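# Right the toppled stool inside the dashed rectangle

## Task

Turn the stool that is lying on its side so it rests upright on its legs within the dashed rectangle. Then open the gripper and move the arm away. It only counts if the stool stays standing there on its own, with no support from the robot.

## Robot and tools

Robot: a single arm with six revolute joints and a two-finger parallel gripper. In column order the joints are waist, shoulder, elbow, forearm roll, wrist pitch and wrist roll. Their stated ranges in radians are: waist -6.283 to 6.283, shoulder -2.059 to 2.094, elbow -3.927 to 0.192, forearm roll -6.283 to 6.283, wrist pitch -1.693 to 3.142, wrist roll -6.283 to 6.283. The true ends may differ from these by up to 0.010 rad.

Frame: the scene frame has its origin on the table surface directly under the arm base. +z is up, and +y lies to the left when facing along +x. The base itself may be slightly tilted relative to the table. The reported hand position is approximate and gets less accurate far from the base.

Gripper geometry: the fingers extend along the gripper's +z axis and separate along its y axis. end_effector_position is the spot between the pads when closed, roughly 2 cm short of the fingertips. Closing pushes the tips about 10 mm further along +z. Fully open, the pad gap is 0.084 m.

Tool execute_actions. Argument actions is a list holding zero or one entry; optional pictures (boolean) asks for camera images.
- Empty list: sends nothing and returns the current state, with pictures.
- Action: {"rows": [[...]], "steps": n}. There is one arm, so every row is a single list of 7 numbers: the six joint targets in column order, as absolute angles in radians (the same form as the Joint positions line), followed by the gripper opening from -1 (closed) to +1 (fully open). These are positions to go to, not offsets. Each row covers one control step of 1/30 s; give 1 to 15 rows; steps is 4 to 15 (default 15), and if rows run out the last row is held. 
- Wait: {"steps": n}, n up to 300, sends no command; it returns once n steps have elapsed since the previous result, and your reply time counts toward them.
A call whose joint target lies more than 0.010 rad beyond a stated range end, and further out than the joint currently is, is refused and nothing moves. A target past a joint's real end is cut to that end and the result may print "joint sent to its limit"; lack of that line does not prove there is room left.

Motion limits: joint targets change at most 3.14 rad/s, with 0.16 s to accelerate from rest, and all joints are slowed together so they arrive at once. Per step the commanded target stays within 0.623 rad of the measured angle, and if the targets would shift the gripper more than 70 mm from where it is, all are pulled back proportionally. Large moves therefore take several calls.

Timing: each result is captured 4 steps before the action finishes; those last steps execute while you compose your reply, and the next action waits for them. Between calls the arm keeps heading to the last row sent until it has nearly stopped or a step is HELD; only a new action makes it continue or press harder. Fingers that are mid-motion keep moving.

Result lines: end_effector_position (m), end_effector_quat_wxyz, linear and angular velocities (m/s, rad/s) in the scene frame. Joint positions and Joint velocities give the six joints (rad, rad/s) then the pad gap (m, m/s). grip_measured is the measured opening on the same -1..+1 scale you command. Joint torques follow the same joint order; they include fixed per-unit offsets, scale factors and noise and are nonzero even in free air. "joint command not followed" means a clearance check altered or blocked targets (mounting blocks and posts count as part of the arm). HELD flags steps where your row was partly or wholly not sent.

Gripping: to keep hold, command an opening clearly smaller than grip_measured; a larger difference squeezes harder, up to about 24 N per pad on parts up to roughly 6 cm wide. Sending exactly grip_measured still applies some pressure, less for wider parts, which may slip. Closing fast can press harder than intended.

Faults: load limits are waist 47.5, shoulder 47.5, elbow 28.5, forearm roll 28.5, wrist pitch 19, wrist roll 19 N m, including any held weight. Hitting one triggers a TORQUE FAULT: the arm halts, backs that joint off, pauses 10 s and drops the rest of the call. Holding loads warms the motors; MOTOR HOT appears from 65 °C, and at 80 °C an OVER-TEMPERATURE FAULT brakes the arm until it cools. Any stop is costly.

Tool zoom_image: camera (one of cam_head_left, cam_head_right, cam_high, cam_low, cam_wrist) and region [x0, y0, x1, y1] in pixels of that camera's latest image, top-left origin, at most 504 by 504. It returns a magnified view.

Cameras: all five give 504x504 images, in the order listed above. Calibration (intrinsics K, distortion, T_world_to_cam) was supplied; fixed cameras may be off by a couple of degrees and under a centimetre, and the wrist camera's pose is derived from joint readings.

Tool finished_scene: scene is the number of the current scene. It ends the scene permanently and reports whether the goal holds. Replying without any tool call also ends things.

Cautions: occasional external tugs on a held part or pushes on loose objects may occur. Never let anything fall off or be knocked off the table; that is an outright failure. Avoid dropping the stool, letting it slip, slamming it down, striking things hard or shoving forcefully. Move smoothly, release fully and retract before finishing.

Each tool is called as name(argument=value, ...) on one line, values as JSON.

## Session

execute_actions(actions=[])

Scene clock: 0.00 s of 4244.00 s.
end_effector_position=(+0.2568, -0.4439, +0.1210) grip_measured=+1.00 end_effector_quat_wxyz=(+0.011, +0.586, +0.810, -0.013) end_effector_velocity=(-0.000, -0.000, +0.000) end_effector_angular_velocity=(-0.001, -0.000, +0.000)
Joint positions: [-0.975 -0.615 -0.379  0.839  0.066  2.62   0.084]
Joint velocities: [-0.    -0.001  0.    -0.    -0.    -0.     0.   ]
Joint torques (N m, as the arm reports them, + toward a larger angle): no reading

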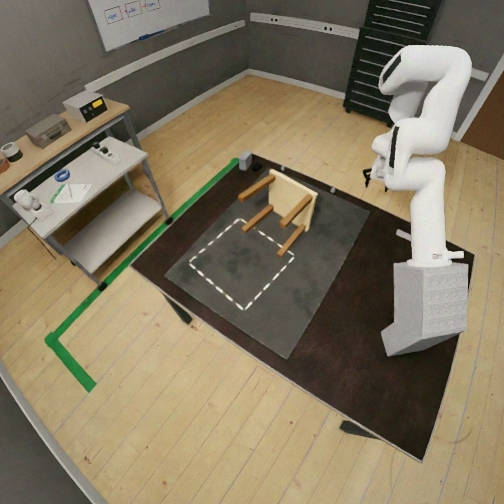

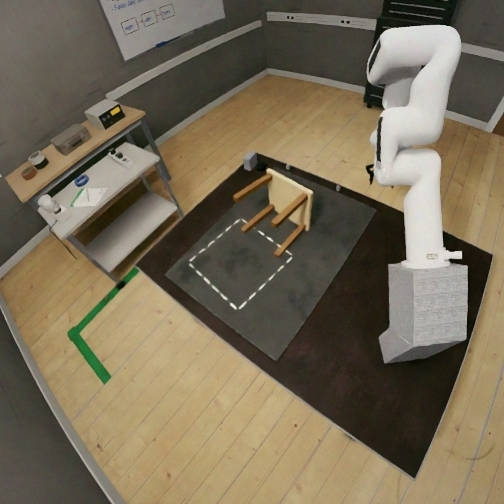

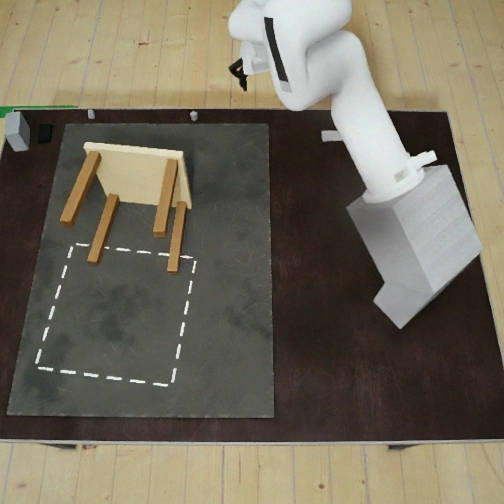

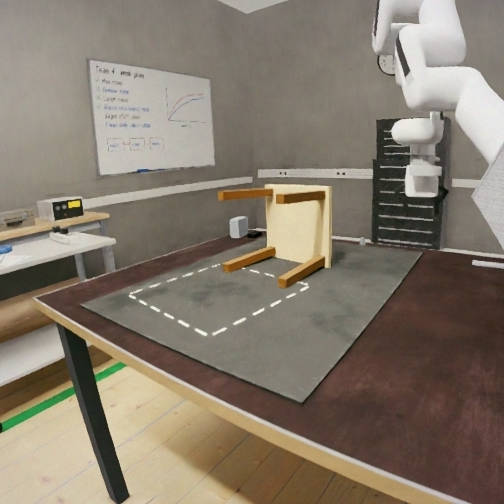

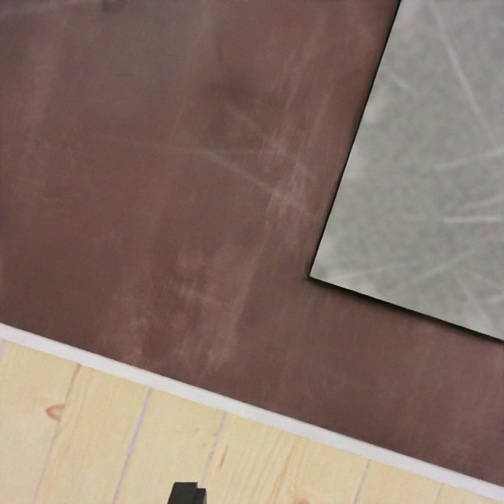

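zoom_image(camera="cam_high", region=[0, 100, 300, 400])

zoom_image(camera="cam_low", region=[110, 160, 370, 350])

zoom_image(camera="cam_head_left", region=[170, 140, 350, 320])

Region (0, 100, 300, 400) of cam_high's 504x504 image, scaled by 1.680, with more detail than that image has.

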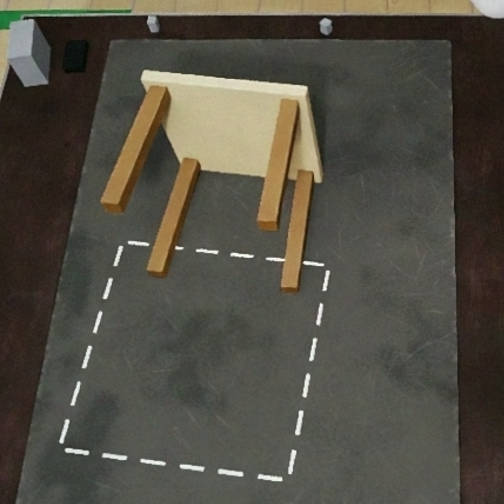

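Region (110, 160, 370, 350) of cam_low's 504x504 image, scaled by 1.938, with more detail than that image has; it fills the top 368 rows of this view, and the rest is white.

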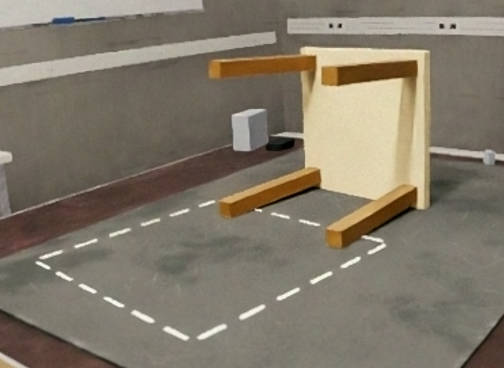

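Region (170, 140, 350, 320) of cam_head_left's 504x504 image, scaled by 2.800, with more detail than that image has.

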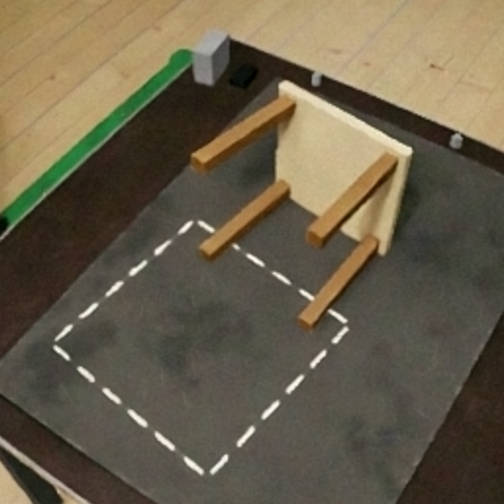

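execute_actions(actions=[{"rows": [[0.0,-0.85,-0.70,-0.8,1.1,3.8,1]], "steps": 15}])

execute_actions(actions=[{"steps": 15}])

Scene clock: 11.00 s of 4244.00 s.
end_effector_position=(+0.3800, -0.4009, +0.1447) grip_measured=+1.00 end_effector_quat_wxyz=(+0.042, +0.529, +0.840, +0.111) end_effector_velocity=(+0.356, +0.208, +0.122) end_effector_angular_velocity=(+0.620, -0.499, +0.501)
Joint positions: [-0.786 -0.68  -0.469  0.649  0.256  2.81   0.084]
Joint velocities: [ 0.67  -0.199 -0.274 -0.668  0.664  0.665  0.   ]
Joint torques (N m, as the arm reports them, + toward a larger angle): [  0.52 -13.04  -5.46  -0.18  -0.89  -0.39]
Steps of this call (steps 1 to 90: nothing new was sent; then 7.63 s passed at rest; steps 91 to 101: the first 11 steps of this action). Readings (joint positions):
91: [-0.975 -0.615 -0.379 0.839 0.067 2.620]
92: [-0.972 -0.616 -0.381 0.835 0.071 2.625]
94: [-0.936 -0.629 -0.397 0.798 0.108 2.662]
98: [-0.851 -0.660 -0.441 0.714 0.191 2.745]
101: the state above

Scene clock: 11.50 s of 4244.00 s.
end_effector_position=(+0.4879, -0.2565, +0.2335) grip_measured=+1.00 end_effector_quat_wxyz=(-0.036, +0.383, +0.883, +0.270) end_effector_velocity=(+0.039, +0.294, +0.231) end_effector_angular_velocity=(+0.354, +0.334, +0.866)
Joint positions: [-0.39  -0.77  -0.591  0.225  0.668  3.234  0.084]
Joint velocities: [ 0.975 -0.198 -0.27  -1.315  1.081  1.314  0.   ]
Joint torques (N m, as the arm reports them, + toward a larger angle): [  3.4  -12.66  -7.29  -1.05  -0.37   0.16]
Kept back: nothing.
Steps of this call (steps 1 to 4: the last 4 steps of your previous action; steps 5 to 15: the robot went on to your last target). Readings (joint positions):
1: [-0.763 -0.687 -0.478 0.626 0.279 2.832]
2: [-0.740 -0.693 -0.487 0.603 0.302 2.855]
4: [-0.693 -0.706 -0.504 0.556 0.349 2.903]
8: [-0.591 -0.729 -0.536 0.455 0.450 3.004]
15: the state above

execute_actions(actions=[{"steps": 20}], pictures=true)

Scene clock: 12.17 s of 4244.00 s.
end_effector_position=(+0.4802, -0.3004, +0.2907) grip_measured=+1.00 end_effector_quat_wxyz=(-0.034, +0.206, +0.978, -0.011) end_effector_velocity=(+0.002, -0.006, +0.002) end_effector_angular_velocity=(-0.026, -0.009, +0.011)
Joint positions: [-0.001 -0.849 -0.699 -0.797  1.1    3.799  0.084]
Joint velocities: [ 0.007 -0.002 -0.003 -0.031  0.006  0.006  0.   ]
Joint torques (N m, as the arm reports them, + toward a larger angle): [ 1.46 -9.18 -7.77  0.18 -1.11 -0.31]
Kept back: nothing.
Steps of this call (steps 1 to 20: the robot went on to your last target). Readings (joint positions):
1: [-0.357 -0.777 -0.601 0.178 0.705 3.281]
2: [-0.320 -0.784 -0.611 0.124 0.746 3.333]
4: [-0.235 -0.802 -0.634 -0.018 0.840 3.457]
8: [-0.081 -0.834 -0.678 -0.374 1.008 3.679]
20: the state above
camera_calibration (this result's frames):
cam_wrist: T_world_to_cam=[[0.409927, 0.911041, -0.0443135, 0.118026], [0.909137, -0.412029, -0.0608402, -0.474004], [-0.0736864, -0.0153471, -0.997163, 0.455337], [0, 0, 0, 1]] pos_world=[0.416105, -0.295842, 0.430437]

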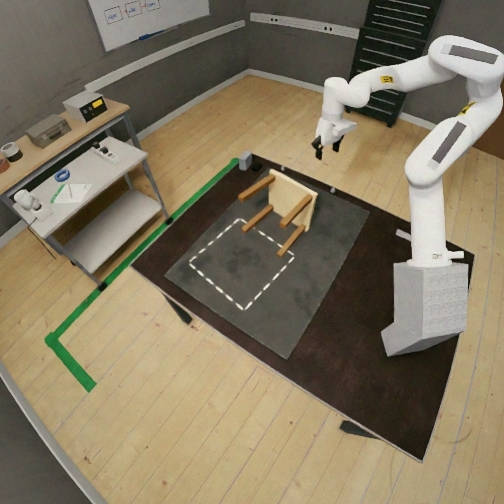

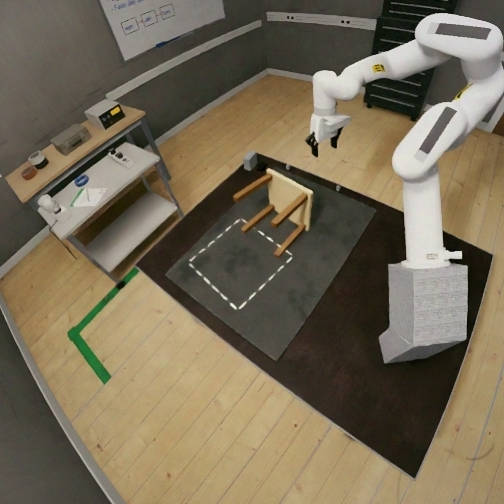

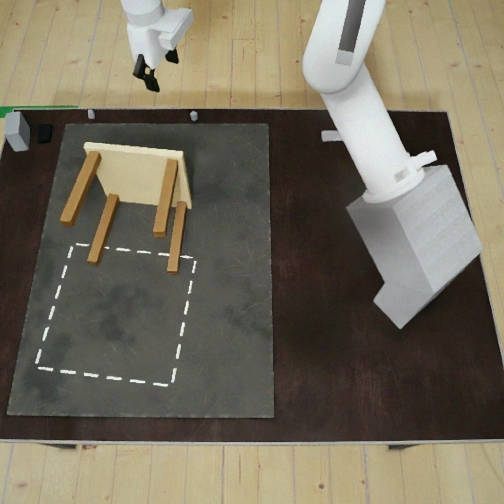

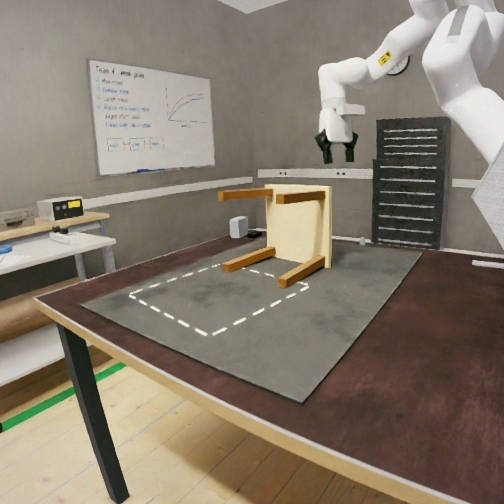

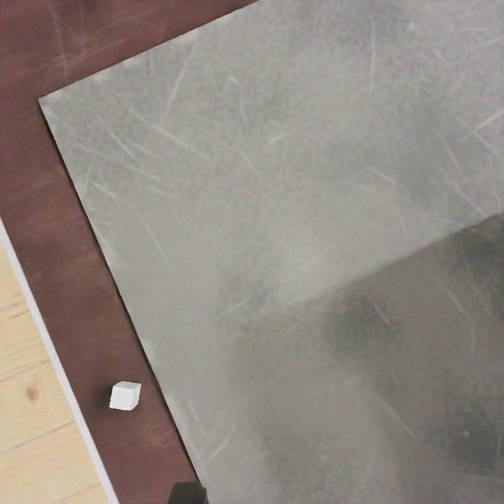

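execute_actions(actions=[{"rows": [[0.1,-0.76,-0.727,-0.84,1.124,3.856,1],[0.2,-0.67,-0.755,-0.88,1.147,3.91,1],[0.2,-0.67,-0.755,-0.88,1.147,3.91,1],[0.31,-0.575,-0.785,-0.927,1.173,3.975,1],[0.31,-0.575,-0.785,-0.927,1.173,3.975,1],[0.426,-0.474,-0.816,-0.974,1.2,4.04,1]], "steps": 15}])

execute_actions(actions=[{"steps": 12}], pictures=true)

Scene clock: 12.87 s of 4244.00 s.
end_effector_position=(+0.5271, -0.2020, +0.2898) grip_measured=+1.00 end_effector_quat_wxyz=(-0.021, +0.118, +0.993, +0.001) end_effector_velocity=(+0.132, +0.355, +0.039) end_effector_angular_velocity=(+0.020, -0.196, +0.595)
Joint positions: [ 0.27  -0.611 -0.773 -0.91   1.163  3.951  0.084]
Joint velocities: [ 0.902  0.789 -0.248 -0.37   0.209  0.509  0.   ]
Joint torques (N m, as the arm reports them, + toward a larger angle): [ 5.37 -8.43 -6.47  0.51 -1.26 -0.33]
Steps of this call (steps 1 to 10: the robot went on to your last target; steps 11 to 21: the first 11 steps of this action). Readings (joint positions):
11: [-0.000 -0.850 -0.700 -0.800 1.100 3.800]
12: [0.004 -0.847 -0.701 -0.802 1.101 3.803]
14: [0.047 -0.810 -0.716 -0.820 1.113 3.828]
18: [0.179 -0.690 -0.748 -0.872 1.142 3.900]
21: the state above

Scene clock: 13.27 s of 4244.00 s.
end_effector_position=(+0.5465, -0.1396, +0.3006) grip_measured=+1.00 end_effector_quat_wxyz=(+0.001, +0.068, +0.998, +0.001) end_effector_velocity=(+0.001, +0.006, +0.001) end_effector_angular_velocity=(-0.003, -0.004, +0.011)
Joint positions: [ 0.424 -0.476 -0.816 -0.973  1.2    4.039  0.084]
Joint velocities: [ 0.015  0.013 -0.003 -0.007  0.006  0.009 -0.   ]
Joint torques (N m, as the arm reports them, + toward a larger angle): [ 7.63 -7.67 -6.45  0.2  -1.23 -0.21]
Kept back: nothing.
Steps of this call (steps 1 to 4: the last 4 steps of your previous action; steps 5 to 12: the robot went on to your last target). Readings (joint positions):
1: [0.300 -0.584 -0.782 -0.922 1.170 3.968]
2: [0.329 -0.558 -0.789 -0.934 1.177 3.985]
4: [0.380 -0.513 -0.803 -0.955 1.188 4.013]
8: [0.419 -0.480 -0.813 -0.971 1.198 4.035]
12: the state above
camera_calibration (this result's frames):
cam_wrist: T_world_to_cam=[[0.144371, 0.989503, -0.00636507, 0.0894479], [0.989523, -0.144362, 0.001848, -0.492828], [0.000909732, -0.00656518, -0.999978, 0.433793], [0, 0, 0, 1]] pos_world=[0.474356, -0.156806, 0.435263]

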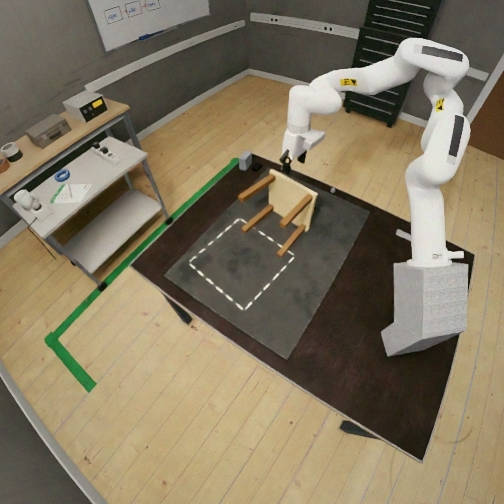

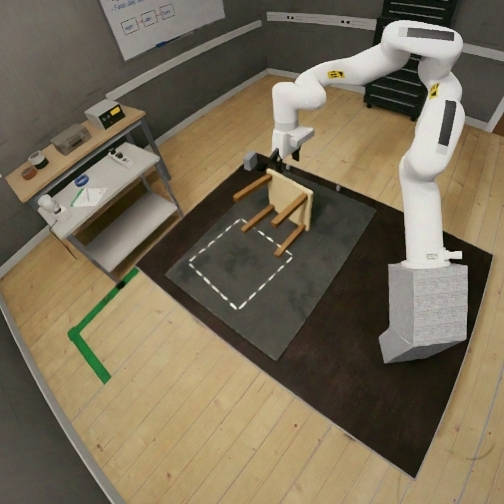

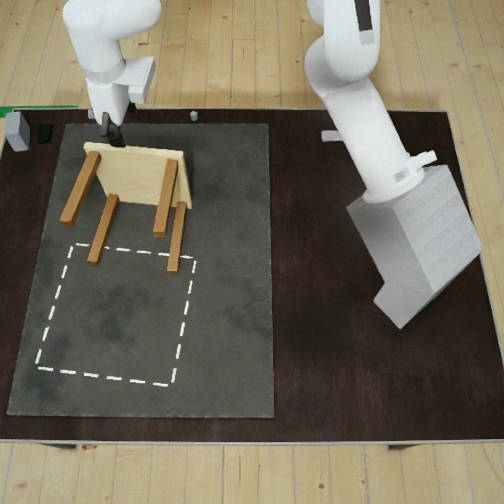

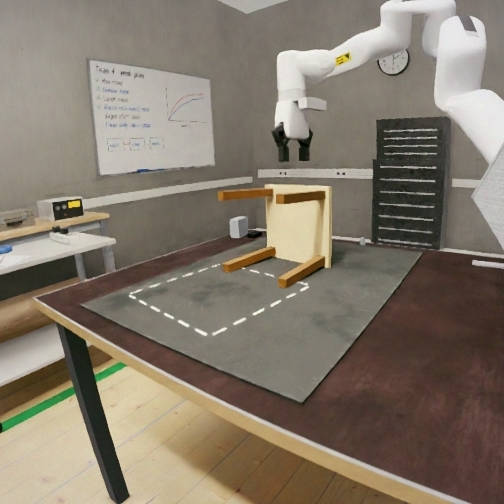

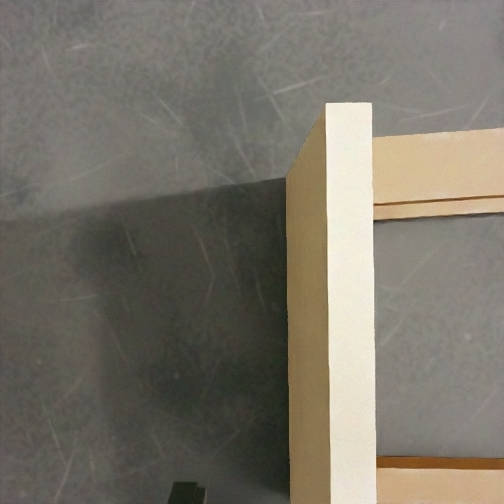

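execute_actions(actions=[{"rows": [[0.40,-0.46,-0.81,-0.987,1.17,4.047,1],[0.37,-0.443,-0.802,-1.003,1.133,4.055,1],[0.34,-0.426,-0.795,-1.02,1.097,4.063,1],[0.31,-0.409,-0.788,-1.035,1.061,4.071,1],[0.28,-0.392,-0.78,-1.051,1.025,4.079,1],[0.25,-0.375,-0.773,-1.067,0.989,4.087,1],[0.22,-0.358,-0.766,-1.083,0.953,4.095,1],[0.19,-0.341,-0.758,-1.099,0.917,4.103,1],[0.165,-0.327,-0.752,-1.113,0.886,4.11,1],[0.144,-0.3145,-0.747,-1.124,0.861,4.116,1]], "steps": 15}])

execute_actions(actions=[{"steps": 10}], pictures=true)

Scene clock: 14.30 s of 4244.00 s.
end_effector_position=(+0.5460, -0.1348, +0.2267) grip_measured=+1.00 end_effector_quat_wxyz=(+0.003, +0.067, +0.998, -0.005) end_effector_velocity=(-0.054, +0.016, -0.327) end_effector_angular_velocity=(+0.036, +0.047, +0.027)
Joint positions: [ 0.238 -0.367 -0.769 -1.073  0.975  4.09   0.084]
Joint velocities: [-0.822  0.47   0.205 -0.435 -0.972  0.22  -0.   ]
Joint torques (N m, as the arm reports them, + toward a larger angle): [ 10.03 -11.04  -5.73   0.38  -0.99  -0.35]
Steps of this call (steps 1 to 20: the robot went on to your last target; steps 21 to 31: the first 11 steps of this action). Readings (joint positions):
21: [0.426 -0.474 -0.816 -0.974 1.200 4.040]
22: [0.424 -0.473 -0.816 -0.975 1.197 4.041]
24: [0.405 -0.464 -0.812 -0.985 1.173 4.046]
28: [0.320 -0.415 -0.790 -1.030 1.072 4.068]
31: the state above

Scene clock: 14.63 s of 4244.00 s.
end_effector_position=(+0.5390, -0.1330, +0.1914) grip_measured=+1.00 end_effector_quat_wxyz=(+0.001, +0.067, +0.998, +0.001) end_effector_velocity=(-0.000, +0.001, -0.004) end_effector_angular_velocity=(+0.005, -0.004, -0.002)
Joint positions: [ 0.146 -0.316 -0.748 -1.123  0.862  4.116  0.084]
Joint velocities: [-0.012  0.005  0.003 -0.009 -0.019  0.006 -0.   ]
Joint torques (N m, as the arm reports them, + toward a larger angle): [  9.79 -11.36  -5.37   0.09  -1.19  -0.26]
Kept back: nothing.
Steps of this call (steps 1 to 4: the last 4 steps of your previous action; steps 5 to 10: the robot went on to your last target). Readings (joint positions):
1: [0.211 -0.352 -0.763 -1.087 0.944 4.097]
2: [0.189 -0.339 -0.757 -1.099 0.918 4.103]
4: [0.161 -0.323 -0.749 -1.114 0.885 4.111]
8: [0.147 -0.316 -0.748 -1.122 0.865 4.115]
10: the state above
camera_calibration (this result's frames):
cam_wrist: T_world_to_cam=[[0.141489, 0.989922, -0.0060079, 0.0848168], [0.989937, -0.141472, 0.00324552, -0.484386], [0.00236287, -0.00640665, -0.999977, 0.323923], [0, 0, 0, 1]] pos_world=[0.466745, -0.150414, 0.325997]

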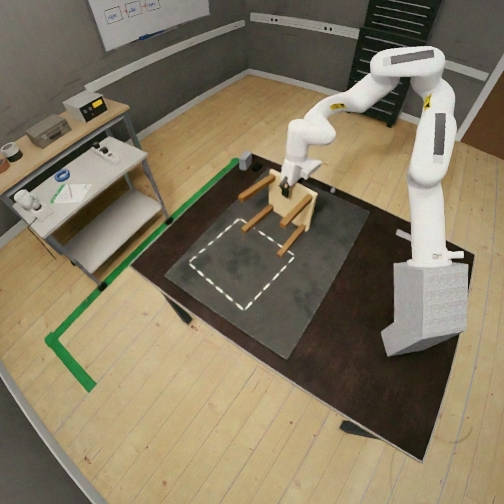

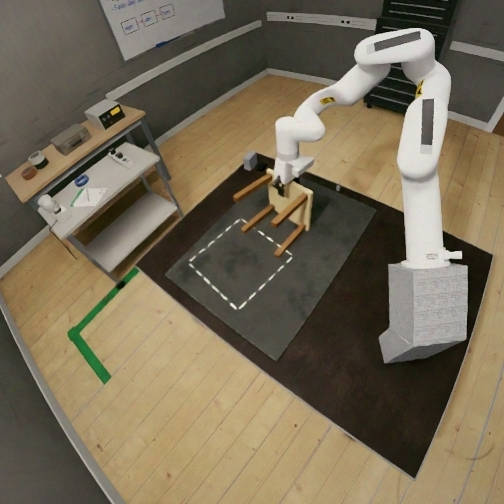

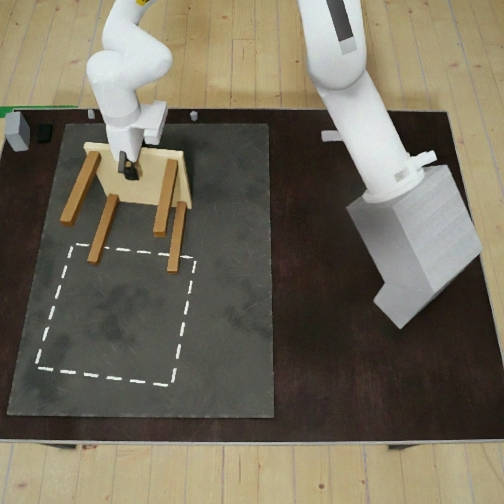

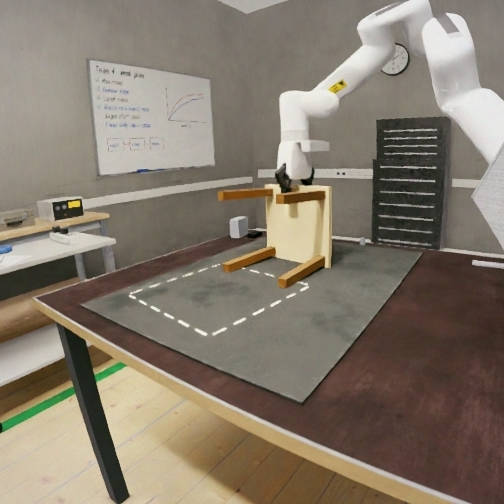

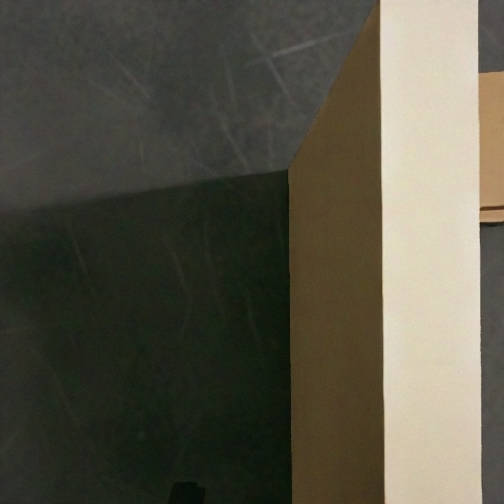

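zoom_image(camera="cam_low", region=[250, 130, 350, 230])

zoom_image(camera="cam_head_right", region=[230, 130, 330, 230])

Region (250, 130, 350, 230) of cam_low's 504x504 image, scaled by 5.040, with more detail than that image has.

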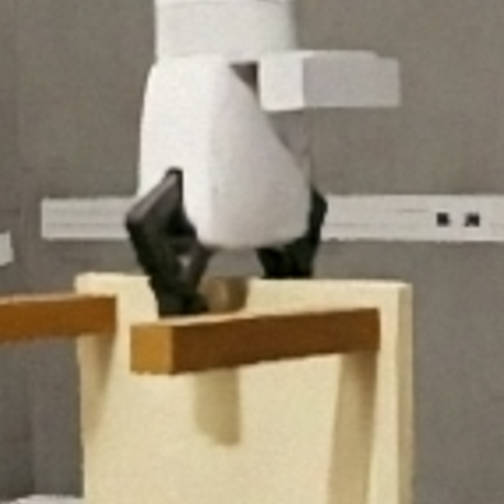

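Region (230, 130, 330, 230) of cam_head_right's 504x504 image, scaled by 5.040, with more detail than that image has.

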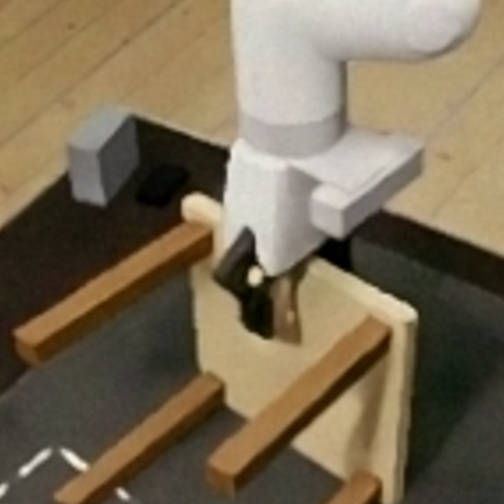

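execute_actions(actions=[{"rows": [[0.144,-0.3145,-0.747,-1.124,0.861,4.116,0.7],[0.144,-0.3145,-0.747,-1.124,0.861,4.116,0.4],[0.144,-0.3145,-0.747,-1.124,0.861,4.116,0.1],[0.144,-0.3145,-0.747,-1.124,0.861,4.116,-0.15],[0.144,-0.3145,-0.747,-1.124,0.861,4.116,-0.35],[0.144,-0.3145,-0.747,-1.124,0.861,4.116,-0.5],[0.144,-0.3145,-0.747,-1.124,0.861,4.116,-0.58],[0.144,-0.3145,-0.747,-1.124,0.861,4.116,-0.64],[0.144,-0.3145,-0.747,-1.124,0.861,4.116,-0.7],[0.144,-0.3145,-0.747,-1.124,0.861,4.116,-0.8],[0.144,-0.3145,-0.747,-1.124,0.861,4.116,-0.9],[0.144,-0.3145,-0.747,-1.124,0.861,4.116,-1]], "steps": 15}])

execute_actions(actions=[{"steps": 15}])

Scene clock: 15.47 s of 4244.00 s.
end_effector_position=(+0.5382, -0.1334, +0.1903) grip_measured=-0.63 end_effector_quat_wxyz=(+0.000, +0.067, +0.998, +0.000) end_effector_velocity=(+0.008, -0.023, +0.002) end_effector_angular_velocity=(-0.034, -0.004, -0.035)
Joint positions: [ 0.144 -0.315 -0.747 -1.124  0.862  4.116  0.016]
Joint velocities: [-0.022 -0.019 -0.02  -0.007  0.022 -0.    -0.191]
Joint torques (N m, as the arm reports them, + toward a larger angle): [12.56 -9.33 -4.37  0.75 -2.65 -0.15]
Steps of this call (steps 1 to 14: the robot went on to your last target; steps 15 to 25: the first 11 steps of this action). Readings (joint positions):
15: [0.144 -0.315 -0.747 -1.124 0.861 4.116]
16: [0.144 -0.315 -0.747 -1.124 0.861 4.116]
18: [0.144 -0.315 -0.747 -1.124 0.861 4.116]
22: [0.144 -0.315 -0.747 -1.124 0.861 4.116]
25: the state above

Scene clock: 15.97 s of 4244.00 s.
end_effector_position=(+0.5382, -0.1329, +0.1903) grip_measured=-0.67 end_effector_quat_wxyz=(+0.001, +0.066, +0.998, +0.001) end_effector_velocity=(-0.000, +0.001, +0.000) end_effector_angular_velocity=(+0.001, -0.000, +0.002)
Joint positions: [ 0.144 -0.315 -0.747 -1.124  0.861  4.116  0.015]
Joint velocities: [ 0.001 -0.001  0.001  0.    -0.    -0.001  0.   ]
Joint torques (N m, as the arm reports them, + toward a larger angle): [ 11.12 -10.73  -4.68   0.93  -1.95  -0.29]
Kept back: nothing.
Steps of this call (steps 1 to 4: the last 4 steps of your previous action; steps 5 to 15: the robot went on to your last target). Readings (joint positions):
1: [0.143 -0.315 -0.747 -1.124 0.862 4.116]
2: [0.144 -0.315 -0.747 -1.124 0.862 4.116]
4: [0.144 -0.315 -0.747 -1.124 0.862 4.116]
8: [0.144 -0.315 -0.747 -1.124 0.861 4.116]
15: the state above
The arm was judged still, so your last target was given up. Only a new action makes it travel on or press farther. Fingers that are still opening or closing keep moving.

execute_actions(actions=[{"rows": [[0.15,-0.318,-0.748,-1.121,0.868,4.114,-1],[0.16,-0.324,-0.751,-1.115,0.88,4.112,-1],[0.175,-0.332,-0.755,-1.107,0.898,4.108,-1],[0.19,-0.341,-0.758,-1.099,0.917,4.103,-1],[0.21,-0.352,-0.763,-1.089,0.94,4.098,-1],[0.23,-0.363,-0.768,-1.078,0.964,4.093,-1],[0.25,-0.375,-0.773,-1.067,0.989,4.087,-1],[0.27,-0.386,-0.778,-1.057,1.012,4.082,-1],[0.29,-0.397,-0.783,-1.046,1.036,4.077,-1],[0.31,-0.409,-0.788,-1.035,1.061,4.071,-1],[0.33,-0.42,-0.793,-1.025,1.085,4.066,-1],[0.35,-0.431,-0.797,-1.014,1.109,4.06,-1],[0.37,-0.443,-0.802,-1.003,1.133,4.055,-1],[0.40,-0.46,-0.81,-0.987,1.17,4.047,-1],[0.426,-0.474,-0.816,-0.974,1.2,4.04,-1]], "steps": 15}])

execute_actions(actions=[{"steps": 20}], pictures=true)

Scene clock: 18.33 s of 4244.00 s.
end_effector_position=(+0.5470, -0.1347, +0.2300) grip_measured=-0.67 end_effector_quat_wxyz=(+0.004, +0.068, +0.998, -0.004) end_effector_velocity=(+0.041, -0.014, +0.226) end_effector_angular_velocity=(-0.017, -0.046, -0.030)
Joint positions: [ 0.245 -0.372 -0.772 -1.07   0.983  4.089  0.015]
Joint velocities: [ 0.558 -0.323 -0.151  0.292  0.655 -0.147 -0.   ]
Joint torques (N m, as the arm reports them, + toward a larger angle): [ 11.86 -12.4   -6.83   0.5   -1.78  -0.31]
Steps of this call (steps 1 to 60: nothing new was sent; steps 61 to 71: the first 11 steps of this action). Readings (joint positions):
61: [0.144 -0.315 -0.747 -1.124 0.861 4.116]
62: [0.145 -0.315 -0.747 -1.124 0.862 4.116]
64: [0.151 -0.317 -0.746 -1.119 0.870 4.114]
68: [0.194 -0.341 -0.757 -1.096 0.922 4.102]
71: the state above

Scene clock: 19.00 s of 4244.00 s.
end_effector_position=(+0.5462, -0.1383, +0.3001) grip_measured=-0.67 end_effector_quat_wxyz=(+0.000, +0.067, +0.998, +0.001) end_effector_velocity=(+0.002, -0.000, +0.002) end_effector_angular_velocity=(+0.004, -0.004, -0.002)
Joint positions: [ 0.425 -0.473 -0.816 -0.974  1.2    4.04   0.015]
Joint velocities: [ 0.003 -0.002 -0.005  0.002  0.    -0.001  0.   ]
Joint torques (N m, as the arm reports them, + toward a larger angle): [10.14 -9.23 -7.68  0.25 -1.92 -0.23]
Kept back: nothing.
Steps of this call (steps 1 to 4: the last 4 steps of your previous action; steps 5 to 20: the robot went on to your last target). Readings (joint positions):
1: [0.264 -0.383 -0.777 -1.060 1.005 4.084]
2: [0.284 -0.394 -0.782 -1.050 1.028 4.078]
4: [0.323 -0.416 -0.791 -1.029 1.076 4.068]
8: [0.400 -0.460 -0.810 -0.988 1.167 4.047]
20: the state above
camera_calibration (this result's frames):
cam_wrist: T_world_to_cam=[[0.141526, 0.989911, -0.0068253, 0.0899573], [0.989935, -0.14152, 0.0012551, -0.492007], [0.000276519, -0.00693422, -0.999976, 0.433618], [0, 0, 0, 1]] pos_world=[0.474203, -0.155672, 0.43484]

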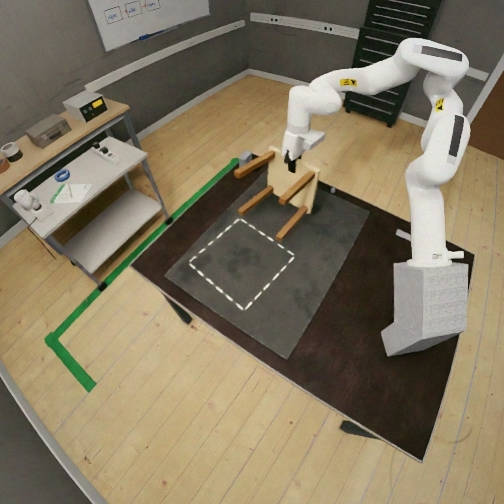

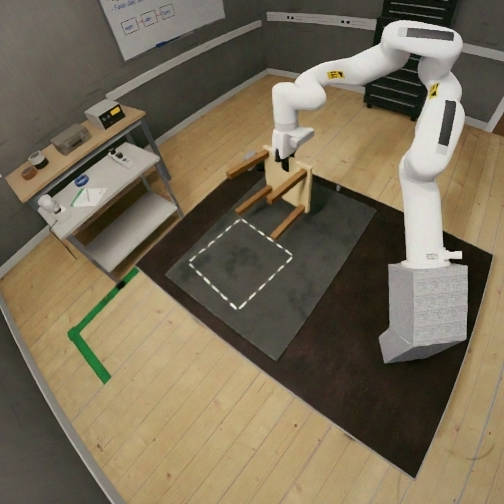

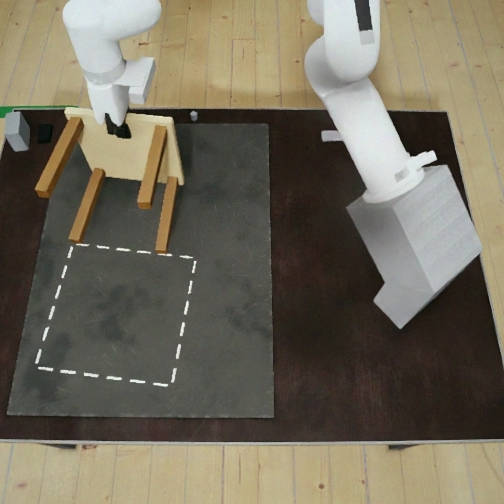

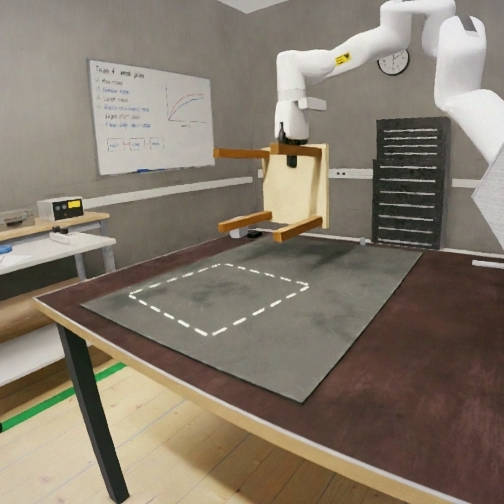

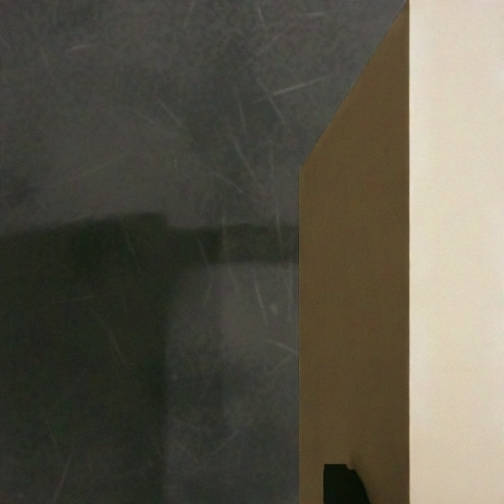

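execute_actions(actions=[{"rows": [[0.427,-0.471,-0.818,-0.974,1.2,4.025,-1],[0.429,-0.466,-0.821,-0.974,1.201,4.0,-1],[0.432,-0.459,-0.825,-0.975,1.201,3.96,-1],[0.436,-0.449,-0.831,-0.975,1.202,3.91,-1],[0.441,-0.438,-0.838,-0.975,1.204,3.85,-1],[0.446,-0.425,-0.846,-0.976,1.205,3.78,-1],[0.452,-0.411,-0.854,-0.976,1.206,3.71,-1],[0.457,-0.398,-0.862,-0.977,1.208,3.64,-1],[0.462,-0.385,-0.87,-0.977,1.209,3.57,-1],[0.468,-0.372,-0.878,-0.978,1.21,3.5,-1],[0.473,-0.358,-0.886,-0.978,1.212,3.43,-1],[0.479,-0.345,-0.894,-0.979,1.213,3.36,-1],[0.484,-0.332,-0.902,-0.979,1.214,3.29,-1],[0.489,-0.319,-0.91,-0.98,1.216,3.22,-1],[0.495,-0.305,-0.918,-0.98,1.217,3.15,-1]], "steps": 15}])

execute_actions(actions=[{"rows": [[0.5,-0.292,-0.926,-0.981,1.218,3.08,-1],[0.506,-0.279,-0.934,-0.981,1.22,3.01,-1],[0.511,-0.266,-0.943,-0.982,1.221,2.94,-1],[0.517,-0.252,-0.951,-0.982,1.222,2.87,-1],[0.522,-0.239,-0.959,-0.983,1.224,2.8,-1],[0.527,-0.226,-0.967,-0.983,1.225,2.73,-1],[0.533,-0.213,-0.975,-0.984,1.226,2.66,-1],[0.538,-0.199,-0.983,-0.984,1.228,2.59,-1],[0.544,-0.186,-0.991,-0.985,1.229,2.52,-1],[0.549,-0.173,-0.999,-0.985,1.23,2.45,-1],[0.554,-0.16,-1.007,-0.986,1.232,2.38,-1],[0.56,-0.146,-1.015,-0.986,1.233,2.31,-1],[0.565,-0.133,-1.023,-0.987,1.234,2.24,-1],[0.571,-0.12,-1.031,-0.987,1.236,2.17,-1],[0.576,-0.107,-1.039,-0.988,1.237,2.1,-1]], "steps": 15}])

execute_actions(actions=[{"rows": [[0.582,-0.093,-1.047,-0.988,1.238,2.03,-1],[0.587,-0.08,-1.055,-0.989,1.24,1.96,-1],[0.592,-0.067,-1.063,-0.989,1.241,1.89,-1],[0.598,-0.054,-1.071,-0.99,1.242,1.82,-1],[0.603,-0.04,-1.079,-0.99,1.244,1.75,-1],[0.609,-0.027,-1.088,-0.991,1.245,1.68,-1],[0.614,-0.014,-1.096,-0.991,1.246,1.61,-1],[0.619,-0.001,-1.104,-0.992,1.248,1.54,-1],[0.625,0.013,-1.112,-0.992,1.249,1.47,-1],[0.63,0.026,-1.12,-0.993,1.25,1.4,-1],[0.635,0.037,-1.127,-0.993,1.251,1.34,-1],[0.639,0.047,-1.132,-0.993,1.252,1.29,-1],[0.642,0.054,-1.137,-0.994,1.253,1.25,-1],[0.644,0.06,-1.14,-0.994,1.254,1.22,-1],[0.646,0.064,-1.143,-0.994,1.254,1.197,-1]], "steps": 15}])

execute_actions(actions=[{"steps": 12}], pictures=true)

Scene clock: 20.10 s of 4244.00 s.
end_effector_position=(+0.5536, -0.1236, +0.3004) grip_measured=-0.67 end_effector_quat_wxyz=(+0.000, -0.086, +0.996, +0.002) end_effector_velocity=(+0.040, +0.094, -0.003) end_effector_angular_velocity=(+0.009, +0.008, +1.868)
Joint positions: [ 0.447 -0.422 -0.848 -0.976  1.205  3.764  0.015]
Joint velocities: [ 0.13   0.326 -0.192 -0.012  0.033 -1.681  0.   ]
Joint torques (N m, as the arm reports them, + toward a larger angle): [11.22 -8.82 -7.75  0.37 -2.   -0.59]
Steps of this call (steps 1 to 15: the robot went on to your last target; steps 16 to 22: nothing new was sent; steps 23 to 33: the first 11 steps of this action). Readings (joint positions):
23: [0.426 -0.474 -0.816 -0.974 1.200 4.040]
24: [0.426 -0.474 -0.816 -0.974 1.200 4.038]
26: [0.427 -0.471 -0.818 -0.974 1.200 4.022]
30: [0.436 -0.450 -0.831 -0.975 1.202 3.913]
33: the state above

Scene clock: 20.60 s of 4244.00 s.
end_effector_position=(+0.5748, -0.0650, +0.3003) grip_measured=-0.67 end_effector_quat_wxyz=(+0.001, -0.598, +0.802, +0.004) end_effector_velocity=(+0.035, +0.130, +0.000) end_effector_angular_velocity=(+0.010, -0.016, +2.309)
Joint positions: [ 0.525 -0.232 -0.963 -0.983  1.224  2.762  0.015]
Joint velocities: [ 0.163  0.395 -0.24  -0.014  0.039 -2.083  0.   ]
Joint torques (N m, as the arm reports them, + toward a larger angle): [ 14.52 -10.3   -7.45   0.15  -1.63  -0.21]
Steps of this call (steps 1 to 4: the last 4 steps of your previous action; steps 5 to 15: the first 11 steps of this action). Readings (joint positions):
5: [0.472 -0.362 -0.884 -0.978 1.211 3.451]
6: [0.477 -0.349 -0.891 -0.979 1.212 3.384]
8: [0.487 -0.324 -0.907 -0.980 1.215 3.248]
12: [0.509 -0.271 -0.939 -0.982 1.220 2.971]
15: the state above

Scene clock: 21.10 s of 4244.00 s.
end_effector_position=(+0.5870, +0.0034, +0.3005) grip_measured=-0.67 end_effector_quat_wxyz=(-0.002, +0.940, -0.342, -0.002) end_effector_velocity=(+0.014, +0.142, +0.001) end_effector_angular_velocity=(-0.006, -0.023, +2.312)
Joint positions: [ 0.606 -0.033 -1.084 -0.99   1.244  1.712  0.015]
Joint velocities: [ 0.161  0.398 -0.244 -0.015  0.04  -2.087 -0.   ]
Joint torques (N m, as the arm reports them, + toward a larger angle): [ 18.51 -10.6   -7.6    0.16  -1.65  -0.14]
Steps of this call (steps 1 to 4: the last 4 steps of your previous action; steps 5 to 15: the first 11 steps of this action). Readings (joint positions):
5: [0.552 -0.166 -1.003 -0.986 1.231 2.412]
6: [0.557 -0.152 -1.011 -0.986 1.232 2.342]
8: [0.568 -0.126 -1.027 -0.987 1.235 2.202]
12: [0.590 -0.073 -1.059 -0.989 1.240 1.922]
15: the state above

Scene clock: 21.50 s of 4244.00 s.
end_effector_position=(+0.5886, +0.0384, +0.3008) grip_measured=-0.67 end_effector_quat_wxyz=(-0.001, +0.998, -0.068, +0.001) end_effector_velocity=(+0.005, +0.001, +0.003) end_effector_angular_velocity=(-0.001, -0.007, +0.112)
Joint positions: [ 0.645  0.062 -1.142 -0.994  1.254  1.206  0.015]
Joint velocities: [ 0.004  0.009 -0.019 -0.002  0.006 -0.117 -0.   ]
Joint torques (N m, as the arm reports them, + toward a larger angle): [ 19.86 -11.83  -7.54   0.11  -1.49  -0.14]
Kept back: nothing.
Steps of this call (steps 1 to 4: the last 4 steps of your previous action; steps 5 to 12: the robot went on to your last target). Readings (joint positions):
1: [0.611 -0.020 -1.092 -0.991 1.246 1.643]
2: [0.617 -0.007 -1.100 -0.991 1.247 1.574]
4: [0.627 0.018 -1.115 -0.992 1.249 1.443]
8: [0.642 0.054 -1.136 -0.994 1.253 1.255]
12: the state above
camera_calibration (this result's frames):
cam_wrist: T_world_to_cam=[[-0.144116, -0.989499, -0.0110555, 0.154428], [-0.989559, 0.144128, -0.00027302, 0.645643], [0.00186357, 0.0109008, -0.999939, 0.433919], [0, 0, 0, 1]] pos_world=[0.660348, 0.0550212, 0.435776]

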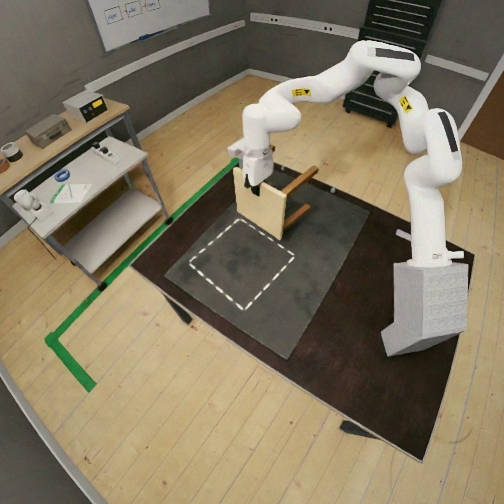

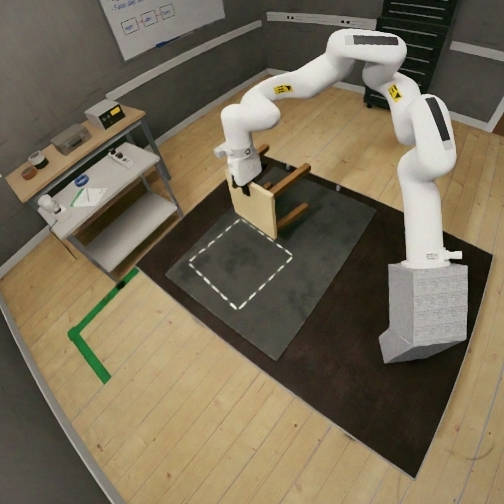

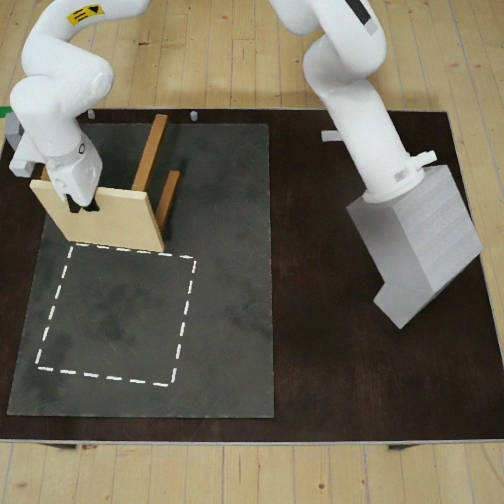

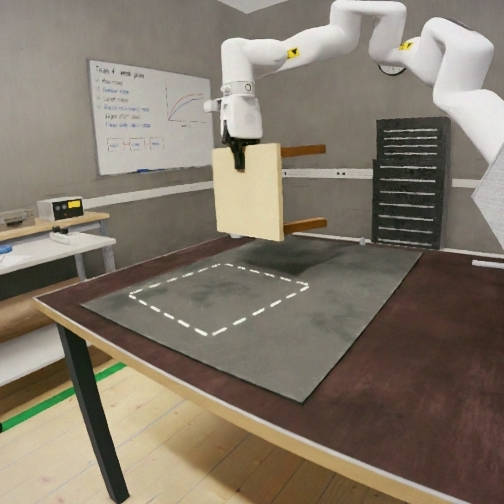

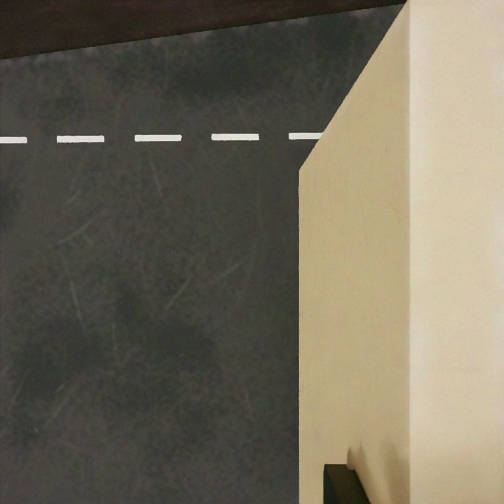

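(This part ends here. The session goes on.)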